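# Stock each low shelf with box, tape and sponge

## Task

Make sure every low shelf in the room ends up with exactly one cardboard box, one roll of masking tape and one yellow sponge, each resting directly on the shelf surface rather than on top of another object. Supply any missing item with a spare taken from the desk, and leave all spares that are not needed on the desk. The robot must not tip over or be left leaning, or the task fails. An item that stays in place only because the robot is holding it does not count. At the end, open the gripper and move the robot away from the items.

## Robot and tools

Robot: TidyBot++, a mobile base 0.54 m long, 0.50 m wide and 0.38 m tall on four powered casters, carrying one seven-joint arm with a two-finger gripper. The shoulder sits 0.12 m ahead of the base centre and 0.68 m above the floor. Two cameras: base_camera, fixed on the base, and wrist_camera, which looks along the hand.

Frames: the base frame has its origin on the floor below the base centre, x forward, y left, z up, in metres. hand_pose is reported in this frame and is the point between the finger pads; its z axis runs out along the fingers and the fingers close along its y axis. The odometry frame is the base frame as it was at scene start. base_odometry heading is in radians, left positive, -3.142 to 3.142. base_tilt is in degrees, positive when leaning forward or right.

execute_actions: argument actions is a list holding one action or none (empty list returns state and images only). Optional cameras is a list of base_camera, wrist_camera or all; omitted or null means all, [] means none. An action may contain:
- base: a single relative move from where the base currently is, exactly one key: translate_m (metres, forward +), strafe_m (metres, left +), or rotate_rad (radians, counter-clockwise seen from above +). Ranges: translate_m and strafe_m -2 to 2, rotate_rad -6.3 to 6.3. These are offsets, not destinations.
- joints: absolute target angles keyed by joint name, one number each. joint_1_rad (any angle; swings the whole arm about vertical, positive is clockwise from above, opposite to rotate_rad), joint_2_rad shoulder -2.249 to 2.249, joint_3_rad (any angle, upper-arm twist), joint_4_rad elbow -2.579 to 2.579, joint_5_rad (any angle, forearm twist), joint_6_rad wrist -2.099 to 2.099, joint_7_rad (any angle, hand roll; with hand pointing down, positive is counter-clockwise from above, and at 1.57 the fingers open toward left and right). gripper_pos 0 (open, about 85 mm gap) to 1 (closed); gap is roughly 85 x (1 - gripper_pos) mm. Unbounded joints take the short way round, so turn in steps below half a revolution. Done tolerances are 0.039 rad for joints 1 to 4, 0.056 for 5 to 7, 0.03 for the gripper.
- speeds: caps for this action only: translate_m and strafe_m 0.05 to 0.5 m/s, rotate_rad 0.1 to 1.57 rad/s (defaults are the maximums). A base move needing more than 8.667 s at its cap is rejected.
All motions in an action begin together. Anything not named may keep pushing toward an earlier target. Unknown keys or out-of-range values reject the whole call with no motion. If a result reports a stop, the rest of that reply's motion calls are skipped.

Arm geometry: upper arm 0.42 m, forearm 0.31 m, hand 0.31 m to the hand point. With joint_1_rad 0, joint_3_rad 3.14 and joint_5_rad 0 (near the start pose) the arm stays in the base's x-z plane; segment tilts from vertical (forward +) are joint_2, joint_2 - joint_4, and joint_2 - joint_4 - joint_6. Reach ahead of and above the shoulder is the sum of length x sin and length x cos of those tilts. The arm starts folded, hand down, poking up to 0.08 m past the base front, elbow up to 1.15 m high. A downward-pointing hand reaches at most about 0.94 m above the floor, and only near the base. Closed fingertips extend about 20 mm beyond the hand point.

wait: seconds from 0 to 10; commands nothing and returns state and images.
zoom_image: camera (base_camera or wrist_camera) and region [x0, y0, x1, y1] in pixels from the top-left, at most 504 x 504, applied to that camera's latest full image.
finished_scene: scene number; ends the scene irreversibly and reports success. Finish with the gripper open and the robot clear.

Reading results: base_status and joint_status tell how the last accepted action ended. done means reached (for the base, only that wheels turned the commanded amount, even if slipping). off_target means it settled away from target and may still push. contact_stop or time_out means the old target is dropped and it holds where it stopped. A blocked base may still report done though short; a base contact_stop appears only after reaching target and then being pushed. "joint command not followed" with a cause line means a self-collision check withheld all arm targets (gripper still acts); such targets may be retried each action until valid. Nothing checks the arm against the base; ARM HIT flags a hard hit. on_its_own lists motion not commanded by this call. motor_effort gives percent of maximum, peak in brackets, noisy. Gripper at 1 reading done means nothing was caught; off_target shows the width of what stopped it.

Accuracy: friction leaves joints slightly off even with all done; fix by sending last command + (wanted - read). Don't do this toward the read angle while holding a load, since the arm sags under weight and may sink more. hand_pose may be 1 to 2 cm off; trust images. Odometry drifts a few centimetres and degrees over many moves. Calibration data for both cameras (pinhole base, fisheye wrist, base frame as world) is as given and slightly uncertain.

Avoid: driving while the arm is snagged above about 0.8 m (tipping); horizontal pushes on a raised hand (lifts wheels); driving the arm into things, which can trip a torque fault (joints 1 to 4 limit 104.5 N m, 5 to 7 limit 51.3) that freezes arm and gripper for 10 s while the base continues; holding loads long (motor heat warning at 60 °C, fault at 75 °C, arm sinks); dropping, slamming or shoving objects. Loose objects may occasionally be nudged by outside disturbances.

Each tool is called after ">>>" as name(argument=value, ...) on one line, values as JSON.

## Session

>>> execute_actions(actions=[])

Scene clock: 0.00 s.
base_odometry: x=+0.000 y=+0.000 heading=+0.000 (m, m, rad; odometry frame)
base_tilt: forward=+0.3 right=-0.9 (deg)
base_status: not commanded
joint_positions: joint_1_rad=+0.006 joint_2_rad=-0.377 joint_3_rad=+3.179 joint_4_rad=-2.514 joint_5_rad=-0.059 joint_6_rad=-0.919 joint_7_rad=+1.553 gripper_pos=+0.000
joint_status: not commanded
motor_effort: joint_1_rad=-1 joint_2_rad=+0 joint_3_rad=+0 joint_4_rad=+15 joint_5_rad=-1 joint_6_rad=+0 joint_7_rad=-1 (%)
hand_pose: x=+0.2576 y=+0.0113 z=+0.5951 quat_wxyz=(-0.031, +0.998, -0.047, +0.043) (m; base frame)
pictures: base_camera, wrist_camera
camera_calibration (this result's frames):
wrist_camera: T_world_to_cam=[[-0.108912, -0.989335, -0.096716, 0.100463], [-0.991511, 0.115069, -0.0605349, 0.34375], [0.0710183, 0.089302, -0.993469, 0.706282], [0, 0, 0, 1]] pos_world=[0.301614, -0.00323612, 0.732195]
Images, in order (width x height): base_camera 644x364, wrist_camera 644x476.

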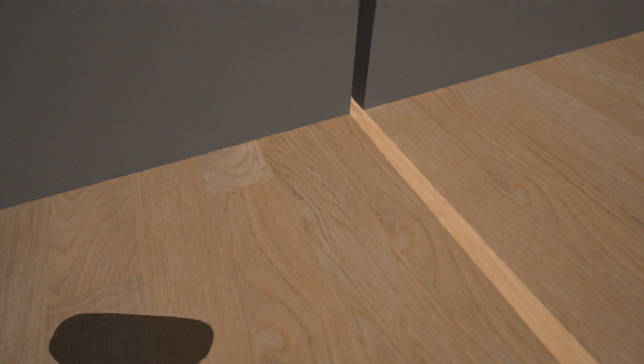

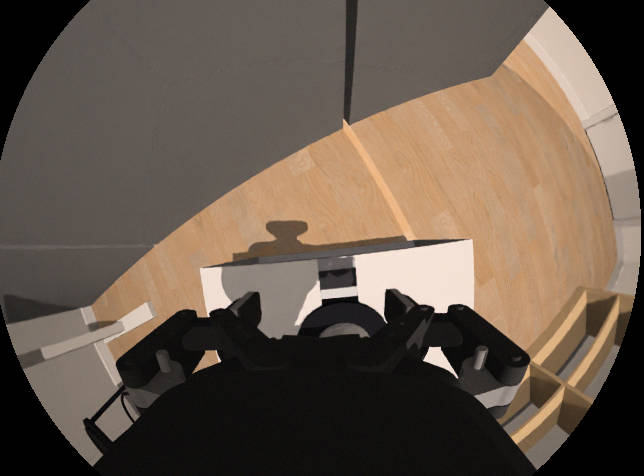

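>>> execute_actions(actions=[{"base": {"rotate_rad": 1.943}, "joints": {"joint_1_rad": -0.95, "joint_2_rad": -0.4, "joint_3_rad": 3.13, "joint_4_rad": -1.3, "joint_5_rad": 0.025, "joint_6_rad": -1.55, "joint_7_rad": 1.59}}])

Scene clock: 12.80 s.
base_odometry: x=+0.000 y=+0.000 heading=+1.942 (m, m, rad; odometry frame)
base_tilt: forward=+0.3 right=-0.9 (deg)
base_status: done
joint_positions: joint_1_rad=-0.938 joint_2_rad=-0.384 joint_3_rad=+3.147 joint_4_rad=-1.318 joint_5_rad=-0.010 joint_6_rad=-1.526 joint_7_rad=+1.553 gripper_pos=+0.000
joint_status: all done
motor_effort: joint_1_rad=-1(2) joint_2_rad=-2(9) joint_3_rad=+0(1) joint_4_rad=+18(19) joint_5_rad=-1(3) joint_6_rad=+5(5) joint_7_rad=+0(0) (%)
hand_pose: x=+0.2896 y=+0.2360 z=+1.0171 quat_wxyz=(-0.158, +0.845, +0.417, +0.295) (m; base frame)
pictures: base_camera, wrist_camera
camera_calibration (this result's frames):
wrist_camera: T_world_to_cam=[[0.798367, -0.599367, -0.0580495, -0.0270918], [-0.502833, -0.610518, -0.611904, 0.965779], [0.331315, 0.517713, -0.788799, 0.718471], [0, 0, 0, 1]] pos_world=[0.269215, 0.201426, 1.15612]
Images, in order (width x height): base_camera 644x364, wrist_camera 644x476.

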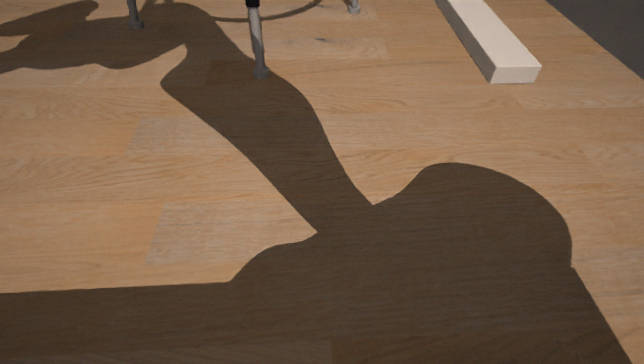

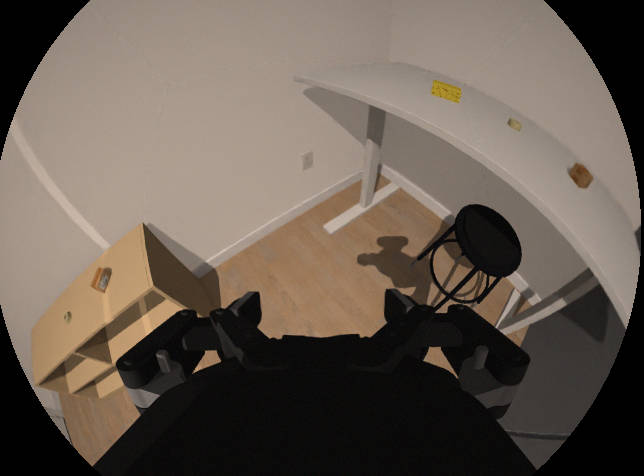

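>>> zoom_image(camera="wrist_camera", region=[20, 210, 230, 410])

>>> zoom_image(camera="wrist_camera", region=[280, 40, 644, 320])

Region (20, 210, 230, 410) of wrist_camera's 644x476 image, scaled by 2.400; it fills the top 480 rows of this view, and the rest is white.

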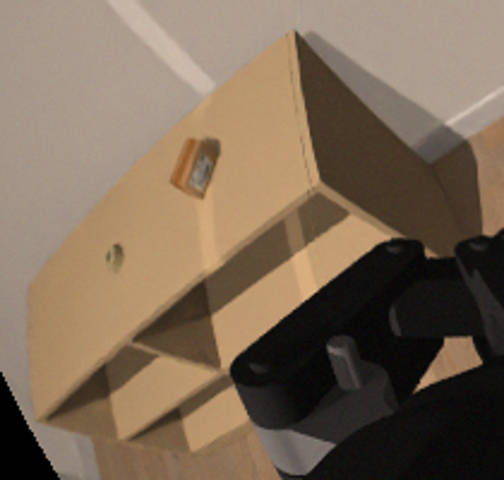

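Region (280, 40, 644, 320) of wrist_camera's 644x476 image, scaled by 1.385; it fills the top 388 rows of this view, and the rest is white.

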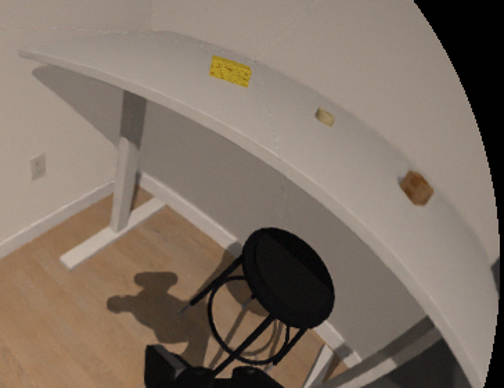

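>>> execute_actions(actions=[{"base": {"strafe_m": 0.34}, "joints": {"joint_1_rad": -0.15, "joint_2_rad": 0.05, "joint_4_rad": -0.55, "joint_6_rad": -1.85}}])

Scene clock: 31.03 s.
base_odometry: x=-0.317 y=-0.124 heading=+1.943 (m, m, rad; odometry frame)
base_tilt: forward=+0.3 right=-0.9 (deg)
base_status: done
joint_positions: joint_1_rad=-0.164 joint_2_rad=+0.039 joint_3_rad=+3.142 joint_4_rad=-0.571 joint_5_rad=-0.008 joint_6_rad=-1.826 joint_7_rad=+1.553 gripper_pos=+0.000
joint_status: all done
motor_effort: joint_1_rad=+0(1) joint_2_rad=-14(17) joint_3_rad=+0(2) joint_4_rad=+14(19) joint_5_rad=-1(0) joint_6_rad=+6(7) joint_7_rad=-1(1) (%)
hand_pose: x=+0.5115 y=+0.0683 z=+1.1229 quat_wxyz=(-0.034, +0.936, +0.070, +0.344) (m; base frame)
pictures: base_camera, wrist_camera
camera_calibration (this result's frames):
wrist_camera: T_world_to_cam=[[0.158336, -0.985981, -0.0526396, 0.049087], [-0.770736, -0.0900958, -0.630752, 1.16234], [0.617167, 0.140442, -0.774197, 0.678375], [0, 0, 0, 1]] pos_world=[0.469413, 0.0578483, 1.26093]
Images, in order (width x height): base_camera 644x364, wrist_camera 644x476.

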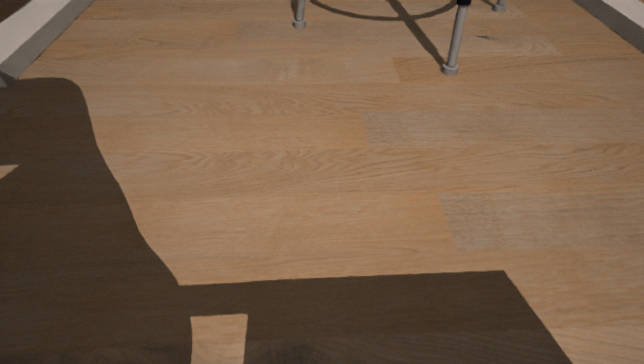

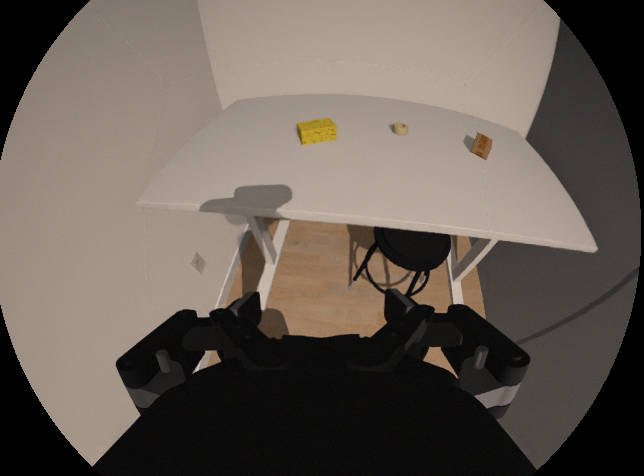

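>>> zoom_image(camera="wrist_camera", region=[270, 85, 520, 235])

Region (270, 85, 520, 235) of wrist_camera's 644x476 image, scaled by 2.016; it fills the top 302 rows of this view, and the rest is white.

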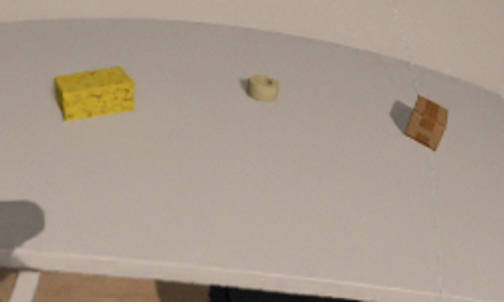

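>>> execute_actions(actions=[{"base": {"translate_m": 0.45}, "joints": {"joint_1_rad": -0.34, "joint_2_rad": 0.12, "joint_4_rad": -0.5, "joint_6_rad": -2.05}}])

Scene clock: 141.20 s.
base_odometry: x=-0.481 y=+0.295 heading=+1.944 (m, m, rad; odometry frame)
base_tilt: forward=+0.3 right=-0.9 (deg)
base_status: done
joint_positions: joint_1_rad=-0.330 joint_2_rad=+0.123 joint_3_rad=+3.142 joint_4_rad=-0.521 joint_5_rad=-0.007 joint_6_rad=-2.031 joint_7_rad=+1.553 gripper_pos=+0.000
joint_status: all done
motor_effort: joint_1_rad=-1(1) joint_2_rad=-17(22) joint_3_rad=+0(0) joint_4_rad=+13(14) joint_5_rad=-2(1) joint_6_rad=+4(6) joint_7_rad=+0(0) (%)
hand_pose: x=+0.4778 y=+0.1261 z=+1.0727 quat_wxyz=(-0.042, +0.961, +0.153, +0.227) (m; base frame)
pictures: base_camera, wrist_camera
camera_calibration (this result's frames):
wrist_camera: T_world_to_cam=[[0.307984, -0.950146, -0.0486573, 0.0284507], [-0.865395, -0.258531, -0.429247, 0.96022], [0.395268, 0.174309, -0.901875, 0.890923], [0, 0, 0, 1]] pos_world=[0.470054, 0.119983, 1.21706]
Images, in order (width x height): base_camera 644x364, wrist_camera 644x476.

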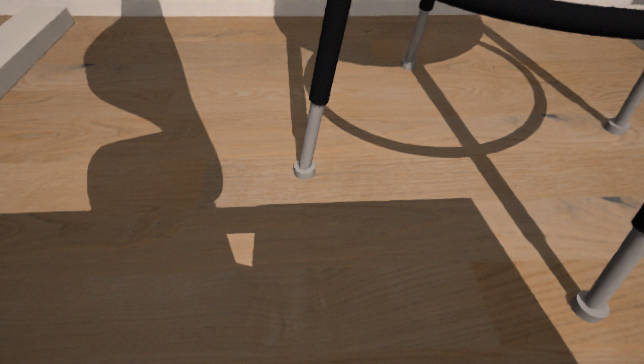

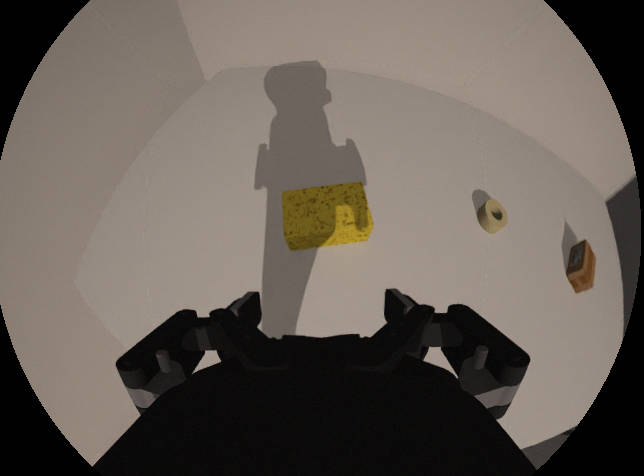

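>>> execute_actions(actions=[])

Scene clock: 160.33 s.
base_odometry: x=-0.481 y=+0.295 heading=+1.944 (m, m, rad; odometry frame)
base_tilt: forward=+0.4 right=-0.9 (deg)
base_status: done
joint_positions: joint_1_rad=-0.330 joint_2_rad=+0.123 joint_3_rad=+3.142 joint_4_rad=-0.521 joint_5_rad=-0.007 joint_6_rad=-2.031 joint_7_rad=+1.553 gripper_pos=+0.000
joint_status: all done
motor_effort: joint_1_rad=-1(1) joint_2_rad=-17(22) joint_3_rad=+0(0) joint_4_rad=+13(14) joint_5_rad=-2(1) joint_6_rad=+3(6) joint_7_rad=+0(0) (%)
hand_pose: x=+0.4778 y=+0.1261 z=+1.0727 quat_wxyz=(-0.042, +0.961, +0.153, +0.227) (m; base frame)
pictures: base_camera, wrist_camera
camera_calibration (this result's frames):
wrist_camera: T_world_to_cam=[[0.307984, -0.950146, -0.0486573, 0.0284507], [-0.865395, -0.25853, -0.429247, 0.960221], [0.395268, 0.174309, -0.901875, 0.890923], [0, 0, 0, 1]] pos_world=[0.470054, 0.119983, 1.21706]
Images, in order (width x height): base_camera 644x364, wrist_camera 644x476.

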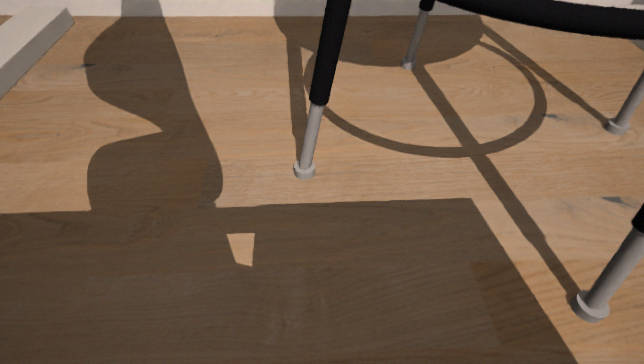

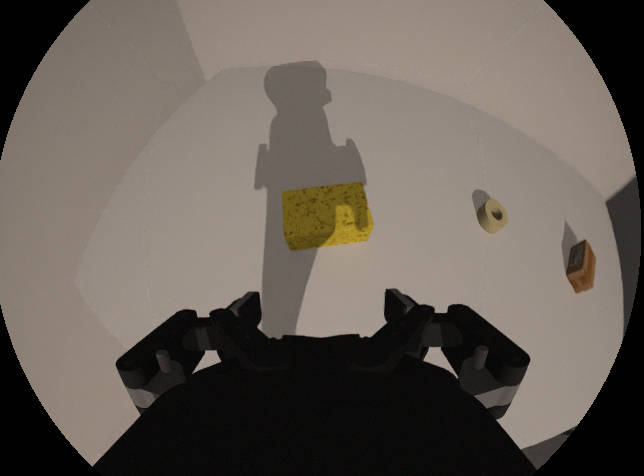

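>>> zoom_image(camera="wrist_camera", region=[250, 150, 410, 280])

Region (250, 150, 410, 280) of wrist_camera's 644x476 image, scaled by 3.150; it fills the top 410 rows of this view, and the rest is white.

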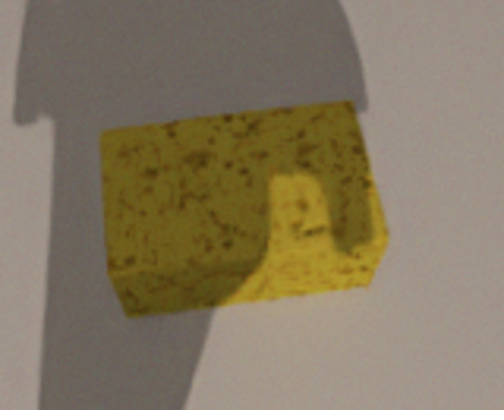

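>>> execute_actions(actions=[{"base": {"strafe_m": 0.22}, "joints": {"joint_1_rad": -0.396, "joint_2_rad": 0.245, "joint_4_rad": -0.55, "joint_5_rad": 0.81, "joint_6_rad": -1.815, "joint_7_rad": 0.28}}])

Scene clock: 270.90 s.
base_odometry: x=-0.686 y=+0.215 heading=+1.943 (m, m, rad; odometry frame)
base_tilt: forward=+0.3 right=-0.9 (deg)
base_status: done
joint_positions: joint_1_rad=-0.385 joint_2_rad=+0.243 joint_3_rad=+3.142 joint_4_rad=-0.532 joint_5_rad=+0.786 joint_6_rad=-1.834 joint_7_rad=+0.301 gripper_pos=+0.000
joint_status: all done
motor_effort: joint_1_rad=-1(1) joint_2_rad=-24(26) joint_3_rad=+1(1) joint_4_rad=+14(14) joint_5_rad=+2(3) joint_6_rad=+5(4) joint_7_rad=-1(0) (%)
hand_pose: x=+0.5846 y=-0.0392 z=+1.1081 quat_wxyz=(+0.044, +0.723, -0.556, +0.408) (m; base frame)
pictures: base_camera, wrist_camera
camera_calibration (this result's frames):
wrist_camera: T_world_to_cam=[[-0.824347, -0.376287, -0.422919, 0.939401], [-0.0429079, 0.786479, -0.616124, 0.792335], [0.564457, -0.489753, -0.664477, 0.521485], [0, 0, 0, 1]] pos_world=[0.514034, -0.0142719, 1.23198]
Images, in order (width x height): base_camera 644x364, wrist_camera 644x476.

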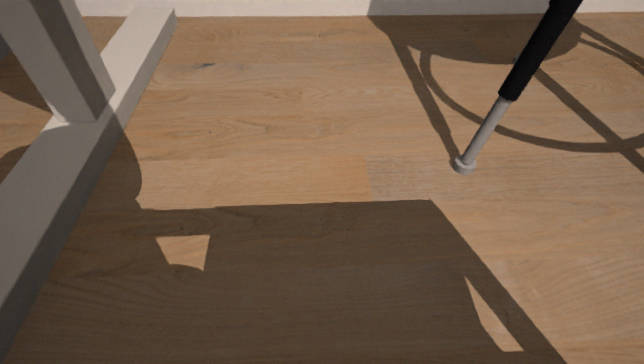

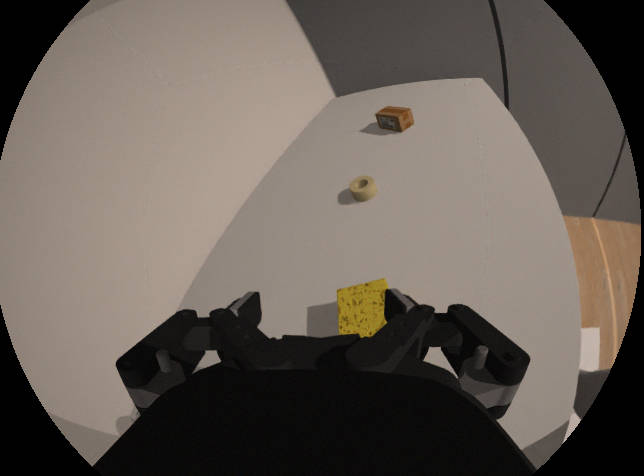

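>>> execute_actions(actions=[{"joints": {"joint_4_rad": -0.775}}], cameras=["wrist_camera"])

Scene clock: 273.67 s.
base_odometry: x=-0.686 y=+0.215 heading=+1.943 (m, m, rad; odometry frame)
base_tilt: forward=+0.3 right=-0.9 (deg)
base_status: not commanded
joint_positions: joint_1_rad=-0.385 joint_2_rad=+0.244 joint_3_rad=+3.142 joint_4_rad=-0.757 joint_5_rad=+0.786 joint_6_rad=-1.834 joint_7_rad=+0.301 gripper_pos=+0.000
joint_status: all done
motor_effort: joint_1_rad=+0(1) joint_2_rad=-24(27) joint_3_rad=+0(1) joint_4_rad=+16(16) joint_5_rad=+4(4) joint_6_rad=+3(5) joint_7_rad=+0(1) (%)
hand_pose: x=+0.5811 y=-0.0406 z=+1.0368 quat_wxyz=(+0.133, +0.759, -0.531, +0.353) (m; base frame)
pictures: wrist_camera
camera_calibration (this result's frames):
wrist_camera: T_world_to_cam=[[-0.89093, -0.403269, -0.208849, 0.721531], [-0.177147, 0.732045, -0.657821, 0.868358], [0.418166, -0.549076, -0.723639, 0.619272], [0, 0, 0, 1]] pos_world=[0.537703, -0.00467905, 1.17004]
Images, in order (width x height): wrist_camera 644x476.

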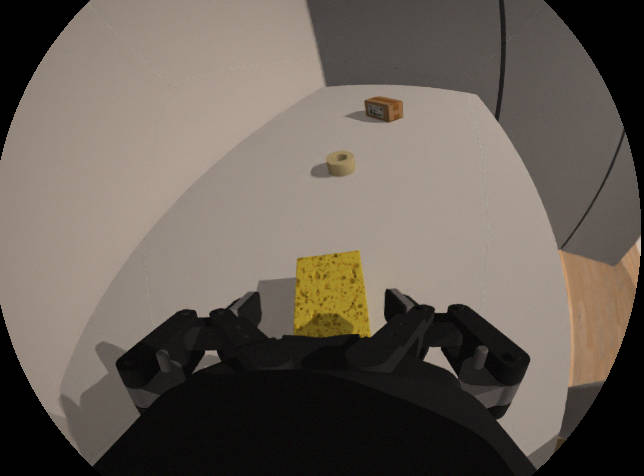

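>>> zoom_image(camera="wrist_camera", region=[240, 230, 420, 360])

Region (240, 230, 420, 360) of wrist_camera's 644x476 image, scaled by 2.800.

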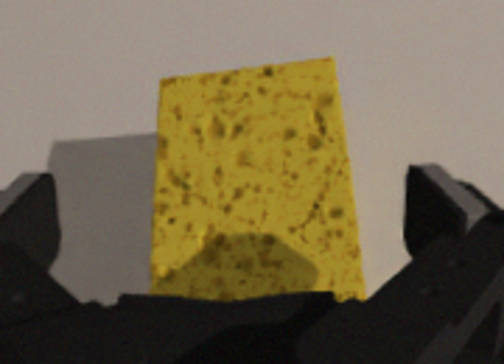

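>>> execute_actions(actions=[{"joints": {"joint_2_rad": 0.285, "joint_4_rad": -0.915}}], cameras=["wrist_camera"])

Scene clock: 289.40 s.
base_odometry: x=-0.686 y=+0.215 heading=+1.943 (m, m, rad; odometry frame)
base_tilt: forward=+0.4 right=-0.9 (deg)
base_status: not commanded
joint_positions: joint_1_rad=-0.385 joint_2_rad=+0.281 joint_3_rad=+3.142 joint_4_rad=-0.899 joint_5_rad=+0.786 joint_6_rad=-1.834 joint_7_rad=+0.301 gripper_pos=+0.000
joint_status: all done
motor_effort: joint_1_rad=-1(1) joint_2_rad=-27(29) joint_3_rad=+1(1) joint_4_rad=+17(18) joint_5_rad=+4(4) joint_6_rad=+2(3) joint_7_rad=-1(0) (%)
hand_pose: x=+0.5818 y=-0.0404 z=+0.9783 quat_wxyz=(+0.202, +0.781, -0.506, +0.307) (m; base frame)
pictures: wrist_camera
camera_calibration (this result's frames):
wrist_camera: T_world_to_cam=[[-0.910904, -0.411358, -0.0322191, 0.548481], [-0.286893, 0.687538, -0.667072, 0.900949], [0.296557, -0.598395, -0.744296, 0.665837], [0, 0, 0, 1]] pos_world=[0.560631, 0.00461944, 1.11425]
Images, in order (width x height): wrist_camera 644x476.

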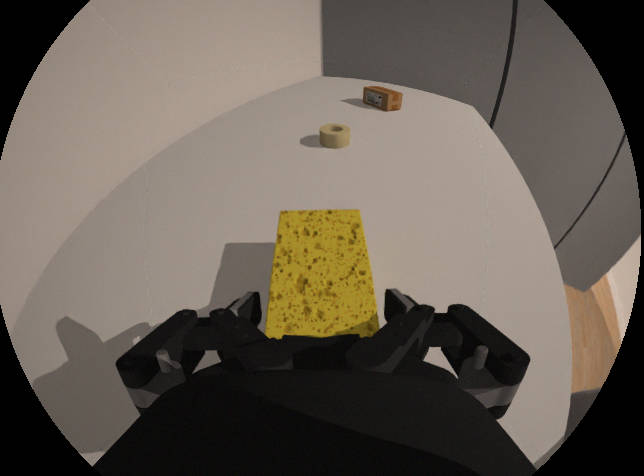

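>>> execute_actions(actions=[{"joints": {"gripper_pos": 1.0}}], cameras=["wrist_camera"])

Scene clock: 292.00 s.
base_odometry: x=-0.686 y=+0.215 heading=+1.943 (m, m, rad; odometry frame)
base_tilt: forward=+0.3 right=-0.9 (deg)
base_status: not commanded
joint_positions: joint_1_rad=-0.386 joint_2_rad=+0.279 joint_3_rad=+3.142 joint_4_rad=-0.900 joint_5_rad=+0.788 joint_6_rad=-1.832 joint_7_rad=+0.301 gripper_pos=+0.374
joint_status: gripper_pos off_target (ended at +0.374, target +1.000)
motor_effort: joint_1_rad=-1(1) joint_2_rad=-25(27) joint_3_rad=+1(2) joint_4_rad=+15(16) joint_5_rad=+3(4) joint_6_rad=+2(2) joint_7_rad=+0(1) (%)
hand_pose: x=+0.5815 y=-0.0407 z=+0.9793 quat_wxyz=(+0.202, +0.780, -0.505, +0.308) (m; base frame)
pictures: wrist_camera
camera_calibration (this result's frames):
wrist_camera: T_world_to_cam=[[-0.910521, -0.412086, -0.0337118, 0.549331], [-0.285738, 0.686083, -0.669062, 0.903027], [0.298841, -0.599563, -0.742441, 0.663257], [0, 0, 0, 1]] pos_world=[0.559998, 0.00448434, 1.11513]
Images, in order (width x height): wrist_camera 644x476.

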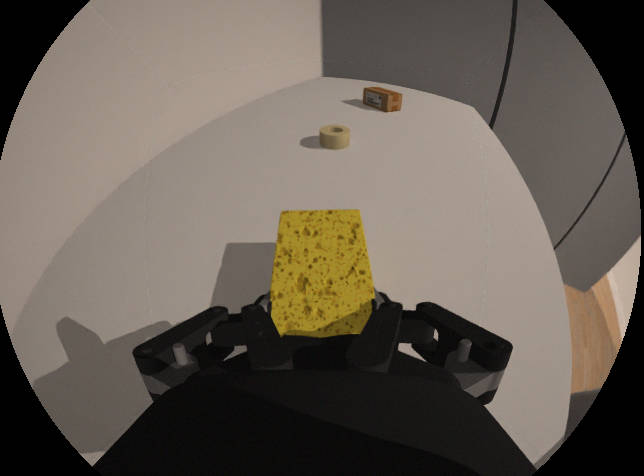

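>>> execute_actions(actions=[{"base": {"strafe_m": -0.27}, "joints": {"joint_2_rad": -0.35}}])

Scene clock: 307.77 s.
base_odometry: x=-0.434 y=+0.313 heading=+1.942 (m, m, rad; odometry frame)
base_tilt: forward=+0.3 right=-0.8 (deg)
base_status: done
joint_positions: joint_1_rad=-0.393 joint_2_rad=-0.355 joint_3_rad=+3.140 joint_4_rad=-0.904 joint_5_rad=+0.788 joint_6_rad=-1.832 joint_7_rad=+0.301 gripper_pos=+0.374
joint_status: all done
motor_effort: joint_1_rad=-1(3) joint_2_rad=+3(31) joint_3_rad=-1(2) joint_4_rad=+12(18) joint_5_rad=+1(5) joint_6_rad=+6(7) joint_7_rad=+0(0) (%)
hand_pose: x=+0.3451 y=-0.1350 z=+1.1653 quat_wxyz=(-0.047, +0.679, -0.571, +0.458) (m; base frame)
pictures: base_camera, wrist_camera
camera_calibration (this result's frames):
wrist_camera: T_world_to_cam=[[-0.710819, -0.339215, -0.616173, 0.921226], [0.0733873, 0.835476, -0.544605, 0.775742], [0.699536, -0.432335, -0.568978, 0.497618], [0, 0, 0, 1]] pos_world=[0.249793, -0.120482, 1.27324]
Images, in order (width x height): base_camera 644x364, wrist_camera 644x476.

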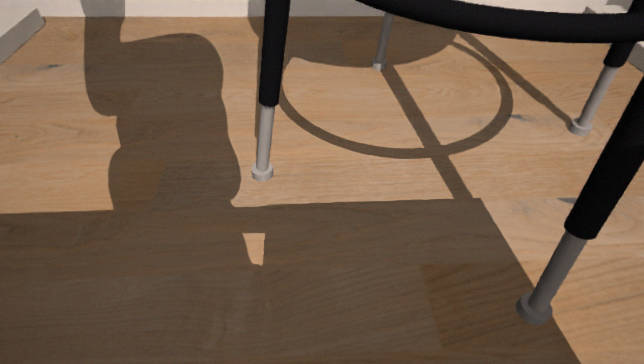

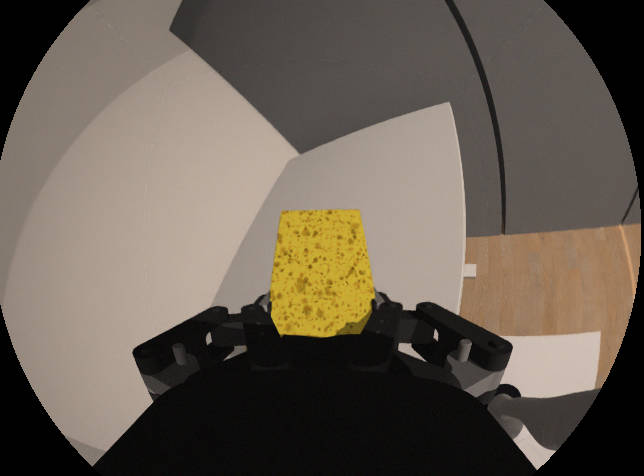

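>>> execute_actions(actions=[{"base": {"translate_m": -2.0}, "joints": {"joint_1_rad": -1.03, "joint_2_rad": -0.7, "joint_4_rad": -1.775, "joint_5_rad": -0.025, "joint_6_rad": -0.152, "joint_7_rad": 1.595}}])

Scene clock: 343.30 s.
base_odometry: x=+0.292 y=-1.550 heading=+1.942 (m, m, rad; odometry frame)
base_tilt: forward=+0.3 right=-0.9 (deg)
base_status: done
joint_positions: joint_1_rad=-1.016 joint_2_rad=-0.691 joint_3_rad=+3.139 joint_4_rad=-1.756 joint_5_rad=+0.008 joint_6_rad=-0.172 joint_7_rad=+1.557 gripper_pos=+0.374
joint_status: all done
motor_effort: joint_1_rad=-1(0) joint_2_rad=+4(6) joint_3_rad=+0(2) joint_4_rad=+21(21) joint_5_rad=-1(1) joint_6_rad=+9(8) joint_7_rad=-1(1) (%)
hand_pose: x=+0.2756 y=+0.2571 z=+1.2603 quat_wxyz=(-0.398, +0.507, +0.281, +0.711) (m; base frame)
pictures: base_camera, wrist_camera
camera_calibration (this result's frames):
wrist_camera: T_world_to_cam=[[0.869274, -0.494094, -0.0153059, -0.0896539], [0.139171, 0.274323, -0.951514, 1.144], [0.474336, 0.824996, 0.307225, -0.595685], [0, 0, 0, 1]] pos_world=[0.201277, 0.133315, 1.27017]
Images, in order (width x height): base_camera 644x364, wrist_camera 644x476.

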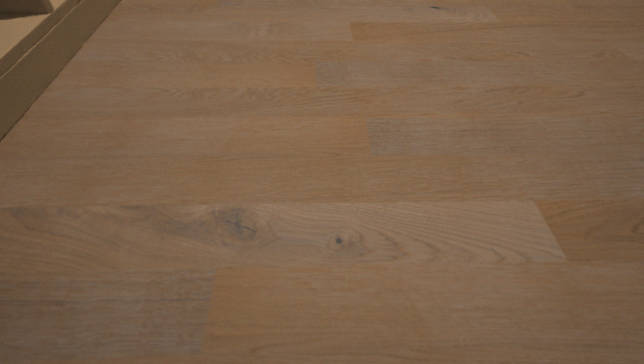

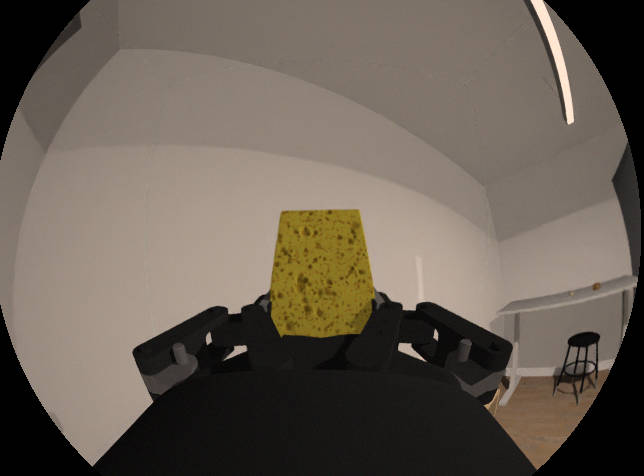

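>>> execute_actions(actions=[{"base": {"translate_m": -0.12}, "joints": {"joint_2_rad": 0.35}}])

Scene clock: 350.93 s.
base_odometry: x=+0.336 y=-1.662 heading=+1.942 (m, m, rad; odometry frame)
base_tilt: forward=+0.3 right=-0.9 (deg)
base_status: done
joint_positions: joint_1_rad=-1.017 joint_2_rad=+0.347 joint_3_rad=+3.137 joint_4_rad=-1.762 joint_5_rad=+0.008 joint_6_rad=-0.171 joint_7_rad=+1.557 gripper_pos=+0.374
joint_status: all done
motor_effort: joint_1_rad=-1(1) joint_2_rad=-32(33) joint_3_rad=+0(3) joint_4_rad=+20(23) joint_5_rad=-1(2) joint_6_rad=+7(8) joint_7_rad=+0(0) (%)
hand_pose: x=+0.4571 y=+0.5539 z=+0.7133 quat_wxyz=(-0.205, +0.795, +0.441, +0.363) (m; base frame)
pictures: base_camera, wrist_camera
camera_calibration (this result's frames):
wrist_camera: T_world_to_cam=[[0.85407, -0.518495, -0.0415664, -0.0699103], [-0.373041, -0.554864, -0.743617, 1.06197], [0.362498, 0.650607, -0.667312, 0.0842947], [0, 0, 0, 1]] pos_world=[0.425309, 0.498155, 0.843041]
Images, in order (width x height): base_camera 644x364, wrist_camera 644x476.

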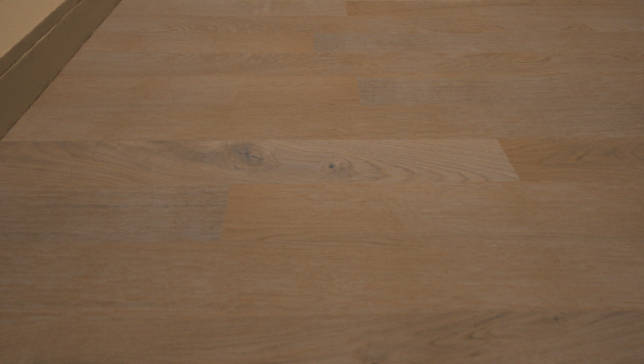

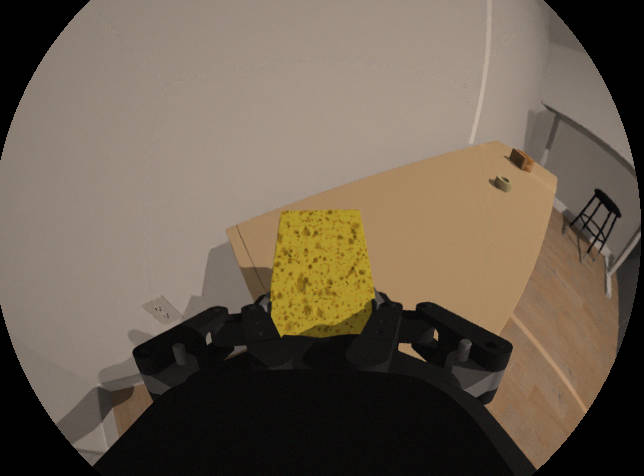

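>>> execute_actions(actions=[{"joints": {"joint_1_rad": -0.87, "joint_2_rad": 0.525, "joint_4_rad": -1.56, "joint_6_rad": -0.272}}], cameras=["wrist_camera"])

Scene clock: 362.50 s.
base_odometry: x=+0.336 y=-1.662 heading=+1.942 (m, m, rad; odometry frame)
base_tilt: forward=+0.3 right=-0.9 (deg)
base_status: not commanded
joint_positions: joint_1_rad=-0.872 joint_2_rad=+0.523 joint_3_rad=+3.137 joint_4_rad=-1.581 joint_5_rad=+0.008 joint_6_rad=-0.251 joint_7_rad=+1.557 gripper_pos=+0.374
joint_status: all done
motor_effort: joint_1_rad=-1(3) joint_2_rad=-39(41) joint_3_rad=-1(2) joint_4_rad=+19(19) joint_5_rad=-1(1) joint_6_rad=+6(7) joint_7_rad=-1(0) (%)
hand_pose: x=+0.5669 y=+0.5395 z=+0.6670 quat_wxyz=(-0.164, +0.838, +0.389, +0.346) (m; base frame)
pictures: wrist_camera
camera_calibration (this result's frames):
wrist_camera: T_world_to_cam=[[0.768124, -0.63891, -0.0421893, -0.05904], [-0.4836, -0.535695, -0.692215, 1.07856], [0.419662, 0.55211, -0.720457, 0.0791786], [0, 0, 0, 1]] pos_world=[0.533714, 0.496343, 0.80115]
Images, in order (width x height): wrist_camera 644x476.

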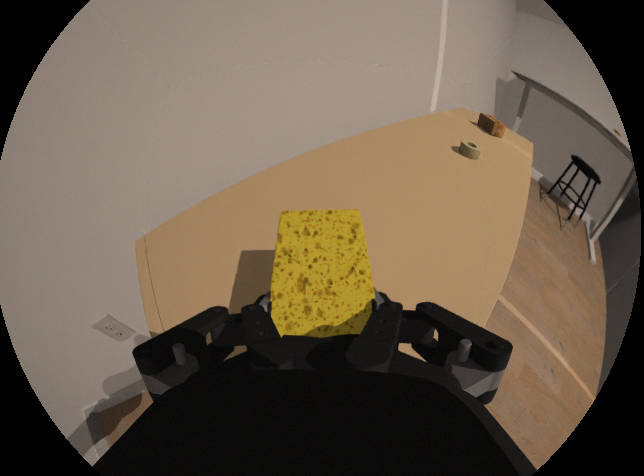

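>>> execute_actions(actions=[{"joints": {"joint_2_rad": 0.562}}], cameras=["wrist_camera"])

Scene clock: 364.63 s.
base_odometry: x=+0.336 y=-1.662 heading=+1.942 (m, m, rad; odometry frame)
base_tilt: forward=+0.3 right=-0.9 (deg)
base_status: not commanded
joint_positions: joint_1_rad=-0.872 joint_2_rad=+0.554 joint_3_rad=+3.137 joint_4_rad=-1.577 joint_5_rad=+0.008 joint_6_rad=-0.251 joint_7_rad=+1.557 gripper_pos=+0.374
joint_status: all done
motor_effort: joint_1_rad=-1(1) joint_2_rad=-39(40) joint_3_rad=+0(1) joint_4_rad=+19(20) joint_5_rad=-1(2) joint_6_rad=+6(7) joint_7_rad=-1(0) (%)
hand_pose: x=+0.5674 y=+0.5401 z=+0.6470 quat_wxyz=(-0.159, +0.843, +0.391, +0.335) (m; base frame)
pictures: wrist_camera
camera_calibration (this result's frames):
wrist_camera: T_world_to_cam=[[0.767373, -0.639803, -0.0423176, -0.0588973], [-0.495621, -0.549982, -0.67222, 1.06683], [0.406814, 0.536817, -0.739141, 0.0918129], [0, 0, 0, 1]] pos_world=[0.536589, 0.499768, 0.782515]
Images, in order (width x height): wrist_camera 644x476.

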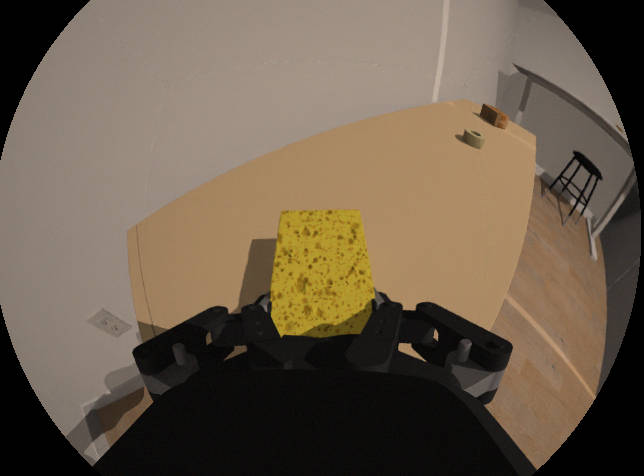

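>>> execute_actions(actions=[{"joints": {"gripper_pos": 0.0}}], cameras=["wrist_camera"])

Scene clock: 367.27 s.
base_odometry: x=+0.336 y=-1.662 heading=+1.942 (m, m, rad; odometry frame)
base_tilt: forward=+0.3 right=-0.9 (deg)
base_status: not commanded
joint_positions: joint_1_rad=-0.872 joint_2_rad=+0.554 joint_3_rad=+3.137 joint_4_rad=-1.577 joint_5_rad=+0.008 joint_6_rad=-0.251 joint_7_rad=+1.557 gripper_pos=+0.000
joint_status: all done
motor_effort: joint_1_rad=-1(2) joint_2_rad=-39(39) joint_3_rad=-1(1) joint_4_rad=+19(19) joint_5_rad=-1(1) joint_6_rad=+6(6) joint_7_rad=+0(0) (%)
hand_pose: x=+0.5674 y=+0.5401 z=+0.6470 quat_wxyz=(-0.159, +0.843, +0.391, +0.335) (m; base frame)
pictures: wrist_camera
camera_calibration (this result's frames):
wrist_camera: T_world_to_cam=[[0.767373, -0.639803, -0.0423173, -0.0588976], [-0.495621, -0.549982, -0.67222, 1.06683], [0.406814, 0.536817, -0.739141, 0.0918128], [0, 0, 0, 1]] pos_world=[0.536589, 0.499768, 0.782515]
Images, in order (width x height): wrist_camera 644x476.

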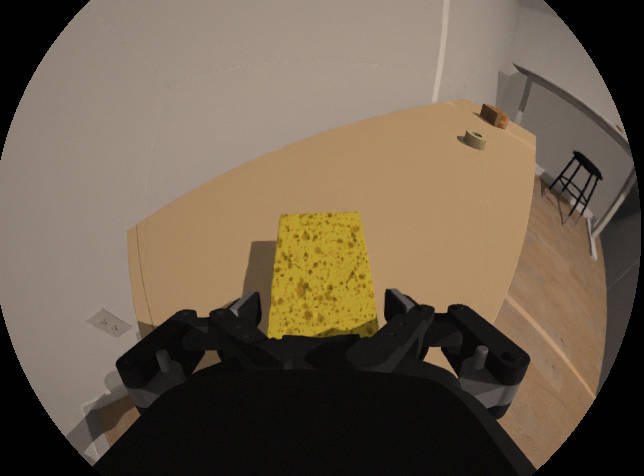

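>>> execute_actions(actions=[{"joints": {"joint_2_rad": 0.42}}], cameras=["wrist_camera"])

Scene clock: 372.50 s.
base_odometry: x=+0.336 y=-1.662 heading=+1.942 (m, m, rad; odometry frame)
base_tilt: forward=+0.3 right=-0.9 (deg)
base_status: not commanded
joint_positions: joint_1_rad=-0.872 joint_2_rad=+0.416 joint_3_rad=+3.137 joint_4_rad=-1.572 joint_5_rad=+0.008 joint_6_rad=-0.251 joint_7_rad=+1.557 gripper_pos=+0.000
joint_status: all done
motor_effort: joint_1_rad=-1(1) joint_2_rad=-36(42) joint_3_rad=-1(1) joint_4_rad=+21(21) joint_5_rad=-1(1) joint_6_rad=+6(7) joint_7_rad=+0(0) (%)
hand_pose: x=+0.5672 y=+0.5397 z=+0.7465 quat_wxyz=(-0.186, +0.816, +0.379, +0.394) (m; base frame)
pictures: wrist_camera
camera_calibration (this result's frames):
wrist_camera: T_world_to_cam=[[0.771218, -0.635222, -0.0414154, -0.0600094], [-0.429249, -0.470899, -0.770713, 1.12662], [0.470072, 0.612166, -0.635834, 0.0119823], [0, 0, 0, 1]] pos_world=[0.524248, 0.485069, 0.873433]
Images, in order (width x height): wrist_camera 644x476.

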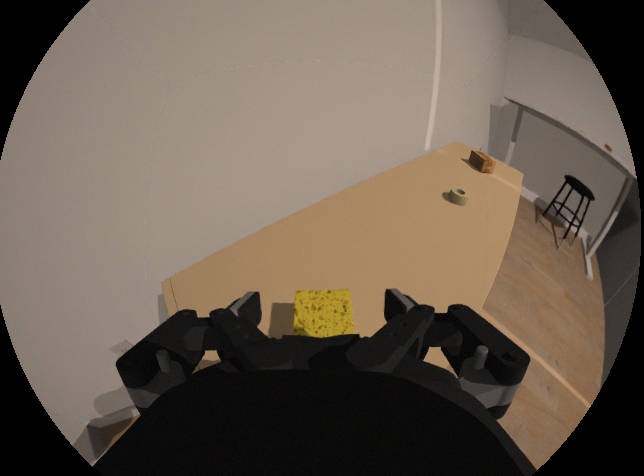

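>>> execute_actions(actions=[{"base": {"strafe_m": -0.5}, "joints": {"joint_1_rad": 1.57, "joint_2_rad": -0.3, "joint_4_rad": -1.0, "joint_6_rad": -1.15}}])

Scene clock: 388.50 s.
base_odometry: x=+0.802 y=-1.481 heading=+1.942 (m, m, rad; odometry frame)
base_tilt: forward=+0.3 right=-0.9 (deg)
base_status: done
joint_positions: joint_1_rad=+1.557 joint_2_rad=-0.291 joint_3_rad=+3.144 joint_4_rad=-1.020 joint_5_rad=-0.043 joint_6_rad=-1.126 joint_7_rad=+1.557 gripper_pos=+0.000
joint_status: all done
motor_effort: joint_1_rad=-1(27) joint_2_rad=-6(40) joint_3_rad=+0(24) joint_4_rad=+18(28) joint_5_rad=-1(13) joint_6_rad=+8(17) joint_7_rad=-1(1) (%)
hand_pose: x=+0.1365 y=-0.3869 z=+1.2326 quat_wxyz=(+0.403, +0.568, -0.563, +0.444) (m; base frame)
pictures: base_camera, wrist_camera
camera_calibration (this result's frames):
wrist_camera: T_world_to_cam=[[-0.995467, -0.062432, -0.0717481, 0.203777], [0.0496307, 0.302529, -0.951847, 1.33714], [0.0811316, -0.951093, -0.298059, 0.122728], [0, 0, 0, 1]] pos_world=[0.126533, -0.275075, 1.32395]
Images, in order (width x height): base_camera 644x364, wrist_camera 644x476.

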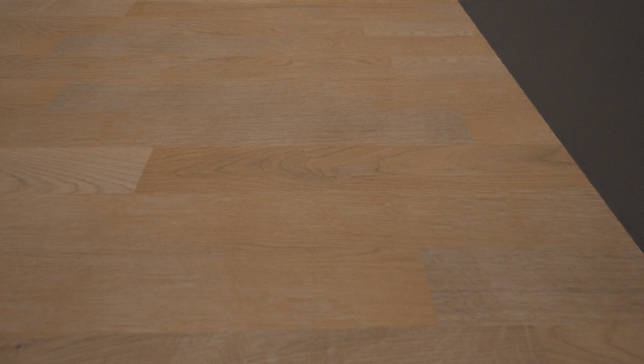

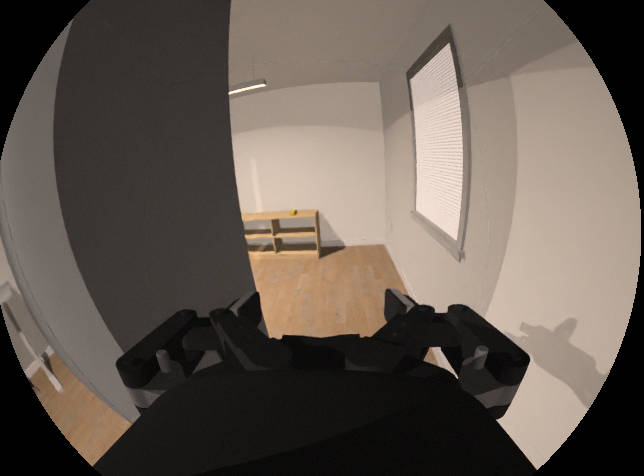

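>>> zoom_image(camera="wrist_camera", region=[225, 190, 345, 270])

Region (225, 190, 345, 270) of wrist_camera's 644x476 image, scaled by 4.200.

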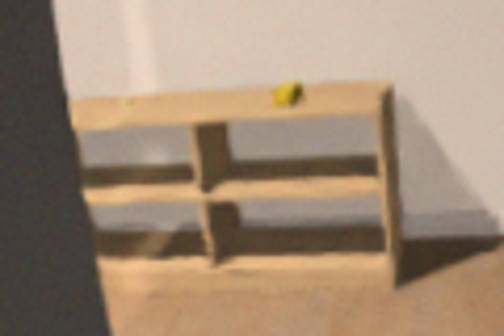

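>>> execute_actions(actions=[{"joints": {"joint_2_rad": 0.85, "joint_4_rad": -0.4, "joint_5_rad": -0.6, "joint_6_rad": -0.55}}], cameras=["wrist_camera"])

Scene clock: 406.10 s.
base_odometry: x=+0.802 y=-1.481 heading=+1.942 (m, m, rad; odometry frame)
base_tilt: forward=+0.3 right=-0.8 (deg)
base_status: not commanded
joint_positions: joint_1_rad=+1.557 joint_2_rad=+0.852 joint_3_rad=+3.144 joint_4_rad=-0.421 joint_5_rad=-0.565 joint_6_rad=-0.573 joint_7_rad=+1.557 gripper_pos=+0.000
joint_status: all done
motor_effort: joint_1_rad=-1(2) joint_2_rad=-52(54) joint_3_rad=-2(2) joint_4_rad=+22(25) joint_5_rad=-3(4) joint_6_rad=+8(9) joint_7_rad=+0(1) (%)
hand_pose: x=+0.2226 y=-0.9077 z=+0.9917 quat_wxyz=(+0.217, +0.474, -0.609, +0.598) (m; base frame)
pictures: wrist_camera
camera_calibration (this result's frames):
wrist_camera: T_world_to_cam=[[-0.817396, -0.184503, -0.545731, 0.559335], [0.46726, 0.341746, -0.8154, 1.06852], [0.336946, -0.921503, -0.193131, -0.585559], [0, 0, 0, 1]] pos_world=[0.155224, -0.801558, 1.06343]
Images, in order (width x height): wrist_camera 644x476.

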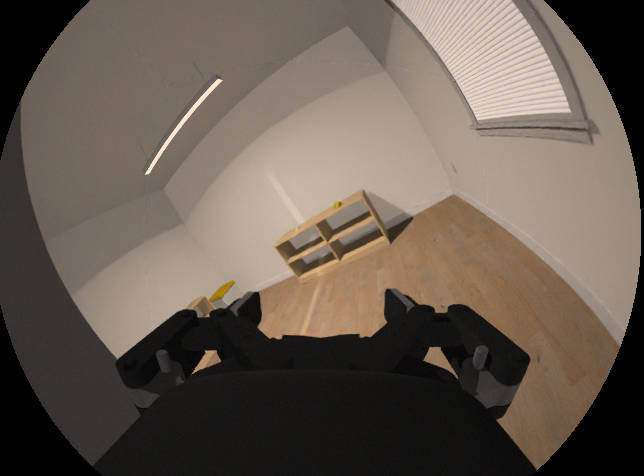

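>>> zoom_image(camera="wrist_camera", region=[260, 170, 400, 290])

>>> execute_actions(actions=[{"joints": {"joint_7_rad": 2.25}}], cameras=["wrist_camera"])

Region (260, 170, 400, 290) of wrist_camera's 644x476 image, scaled by 3.600; it fills the top 432 rows of this view, and the rest is white.

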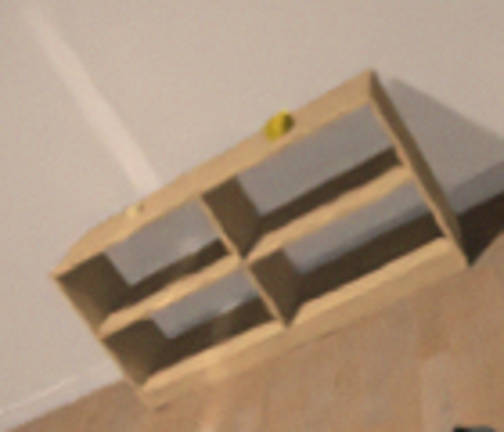

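Scene clock: 410.63 s.
base_odometry: x=+0.802 y=-1.481 heading=+1.942 (m, m, rad; odometry frame)
base_tilt: forward=+0.3 right=-0.8 (deg)
base_status: not commanded
joint_positions: joint_1_rad=+1.557 joint_2_rad=+0.852 joint_3_rad=+3.144 joint_4_rad=-0.421 joint_5_rad=-0.565 joint_6_rad=-0.573 joint_7_rad=+2.229 gripper_pos=+0.000
joint_status: all done
motor_effort: joint_1_rad=-1(1) joint_2_rad=-51(52) joint_3_rad=-2(2) joint_4_rad=+23(22) joint_5_rad=-3(4) joint_6_rad=+7(8) joint_7_rad=+0(0) (%)
hand_pose: x=+0.2226 y=-0.9077 z=+0.9917 quat_wxyz=(+0.402, +0.648, -0.419, +0.492) (m; base frame)
pictures: wrist_camera
camera_calibration (this result's frames):
wrist_camera: T_world_to_cam=[[-0.932884, -0.350687, 0.0821414, -0.188487], [-0.151167, 0.174216, -0.973035, 1.21045], [0.32692, -0.920146, -0.215536, -0.559876], [0, 0, 0, 1]] pos_world=[0.190178, -0.792147, 1.07262]
Images, in order (width x height): wrist_camera 644x476.

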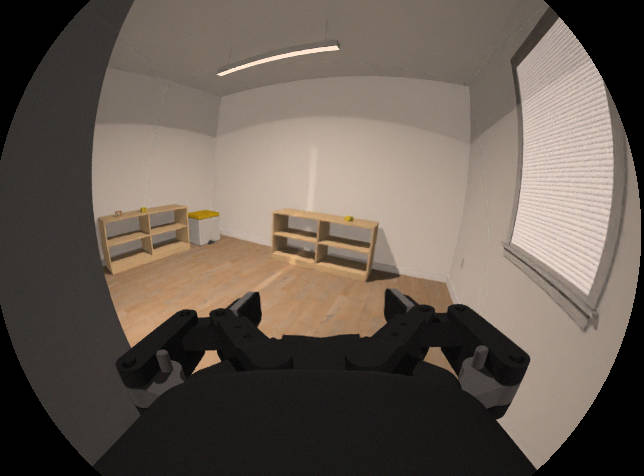

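>>> zoom_image(camera="wrist_camera", region=[90, 190, 200, 250])

>>> zoom_image(camera="wrist_camera", region=[260, 195, 390, 290])

Region (90, 190, 200, 250) of wrist_camera's 644x476 image, scaled by 4.582; it fills the top 275 rows of this view, and the rest is white.

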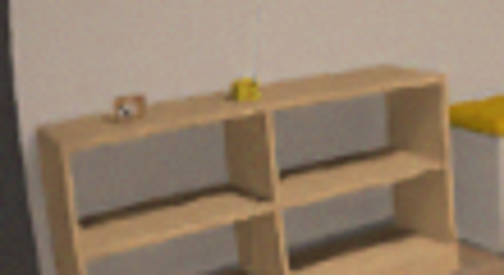

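Region (260, 195, 390, 290) of wrist_camera's 644x476 image, scaled by 3.877; it fills the top 368 rows of this view, and the rest is white.

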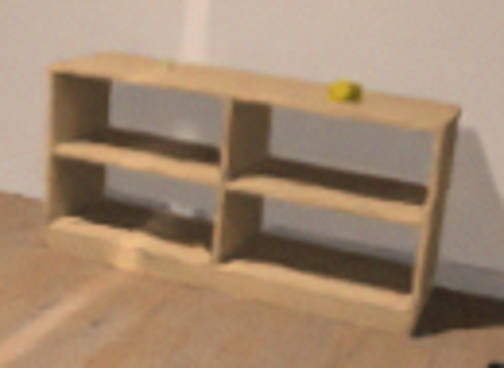

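>>> zoom_image(camera="wrist_camera", region=[135, 198, 195, 222])

>>> zoom_image(camera="wrist_camera", region=[270, 202, 330, 226])

Region (135, 198, 195, 222) of wrist_camera's 644x476 image, scaled by 8.400; it fills the top 202 rows of this view, and the rest is white.

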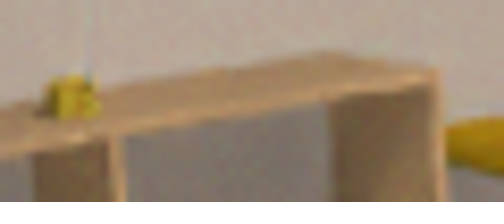

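Region (270, 202, 330, 226) of wrist_camera's 644x476 image, scaled by 8.400; it fills the top 202 rows of this view, and the rest is white.

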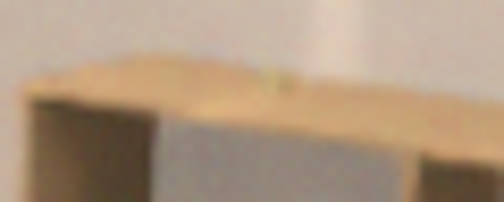

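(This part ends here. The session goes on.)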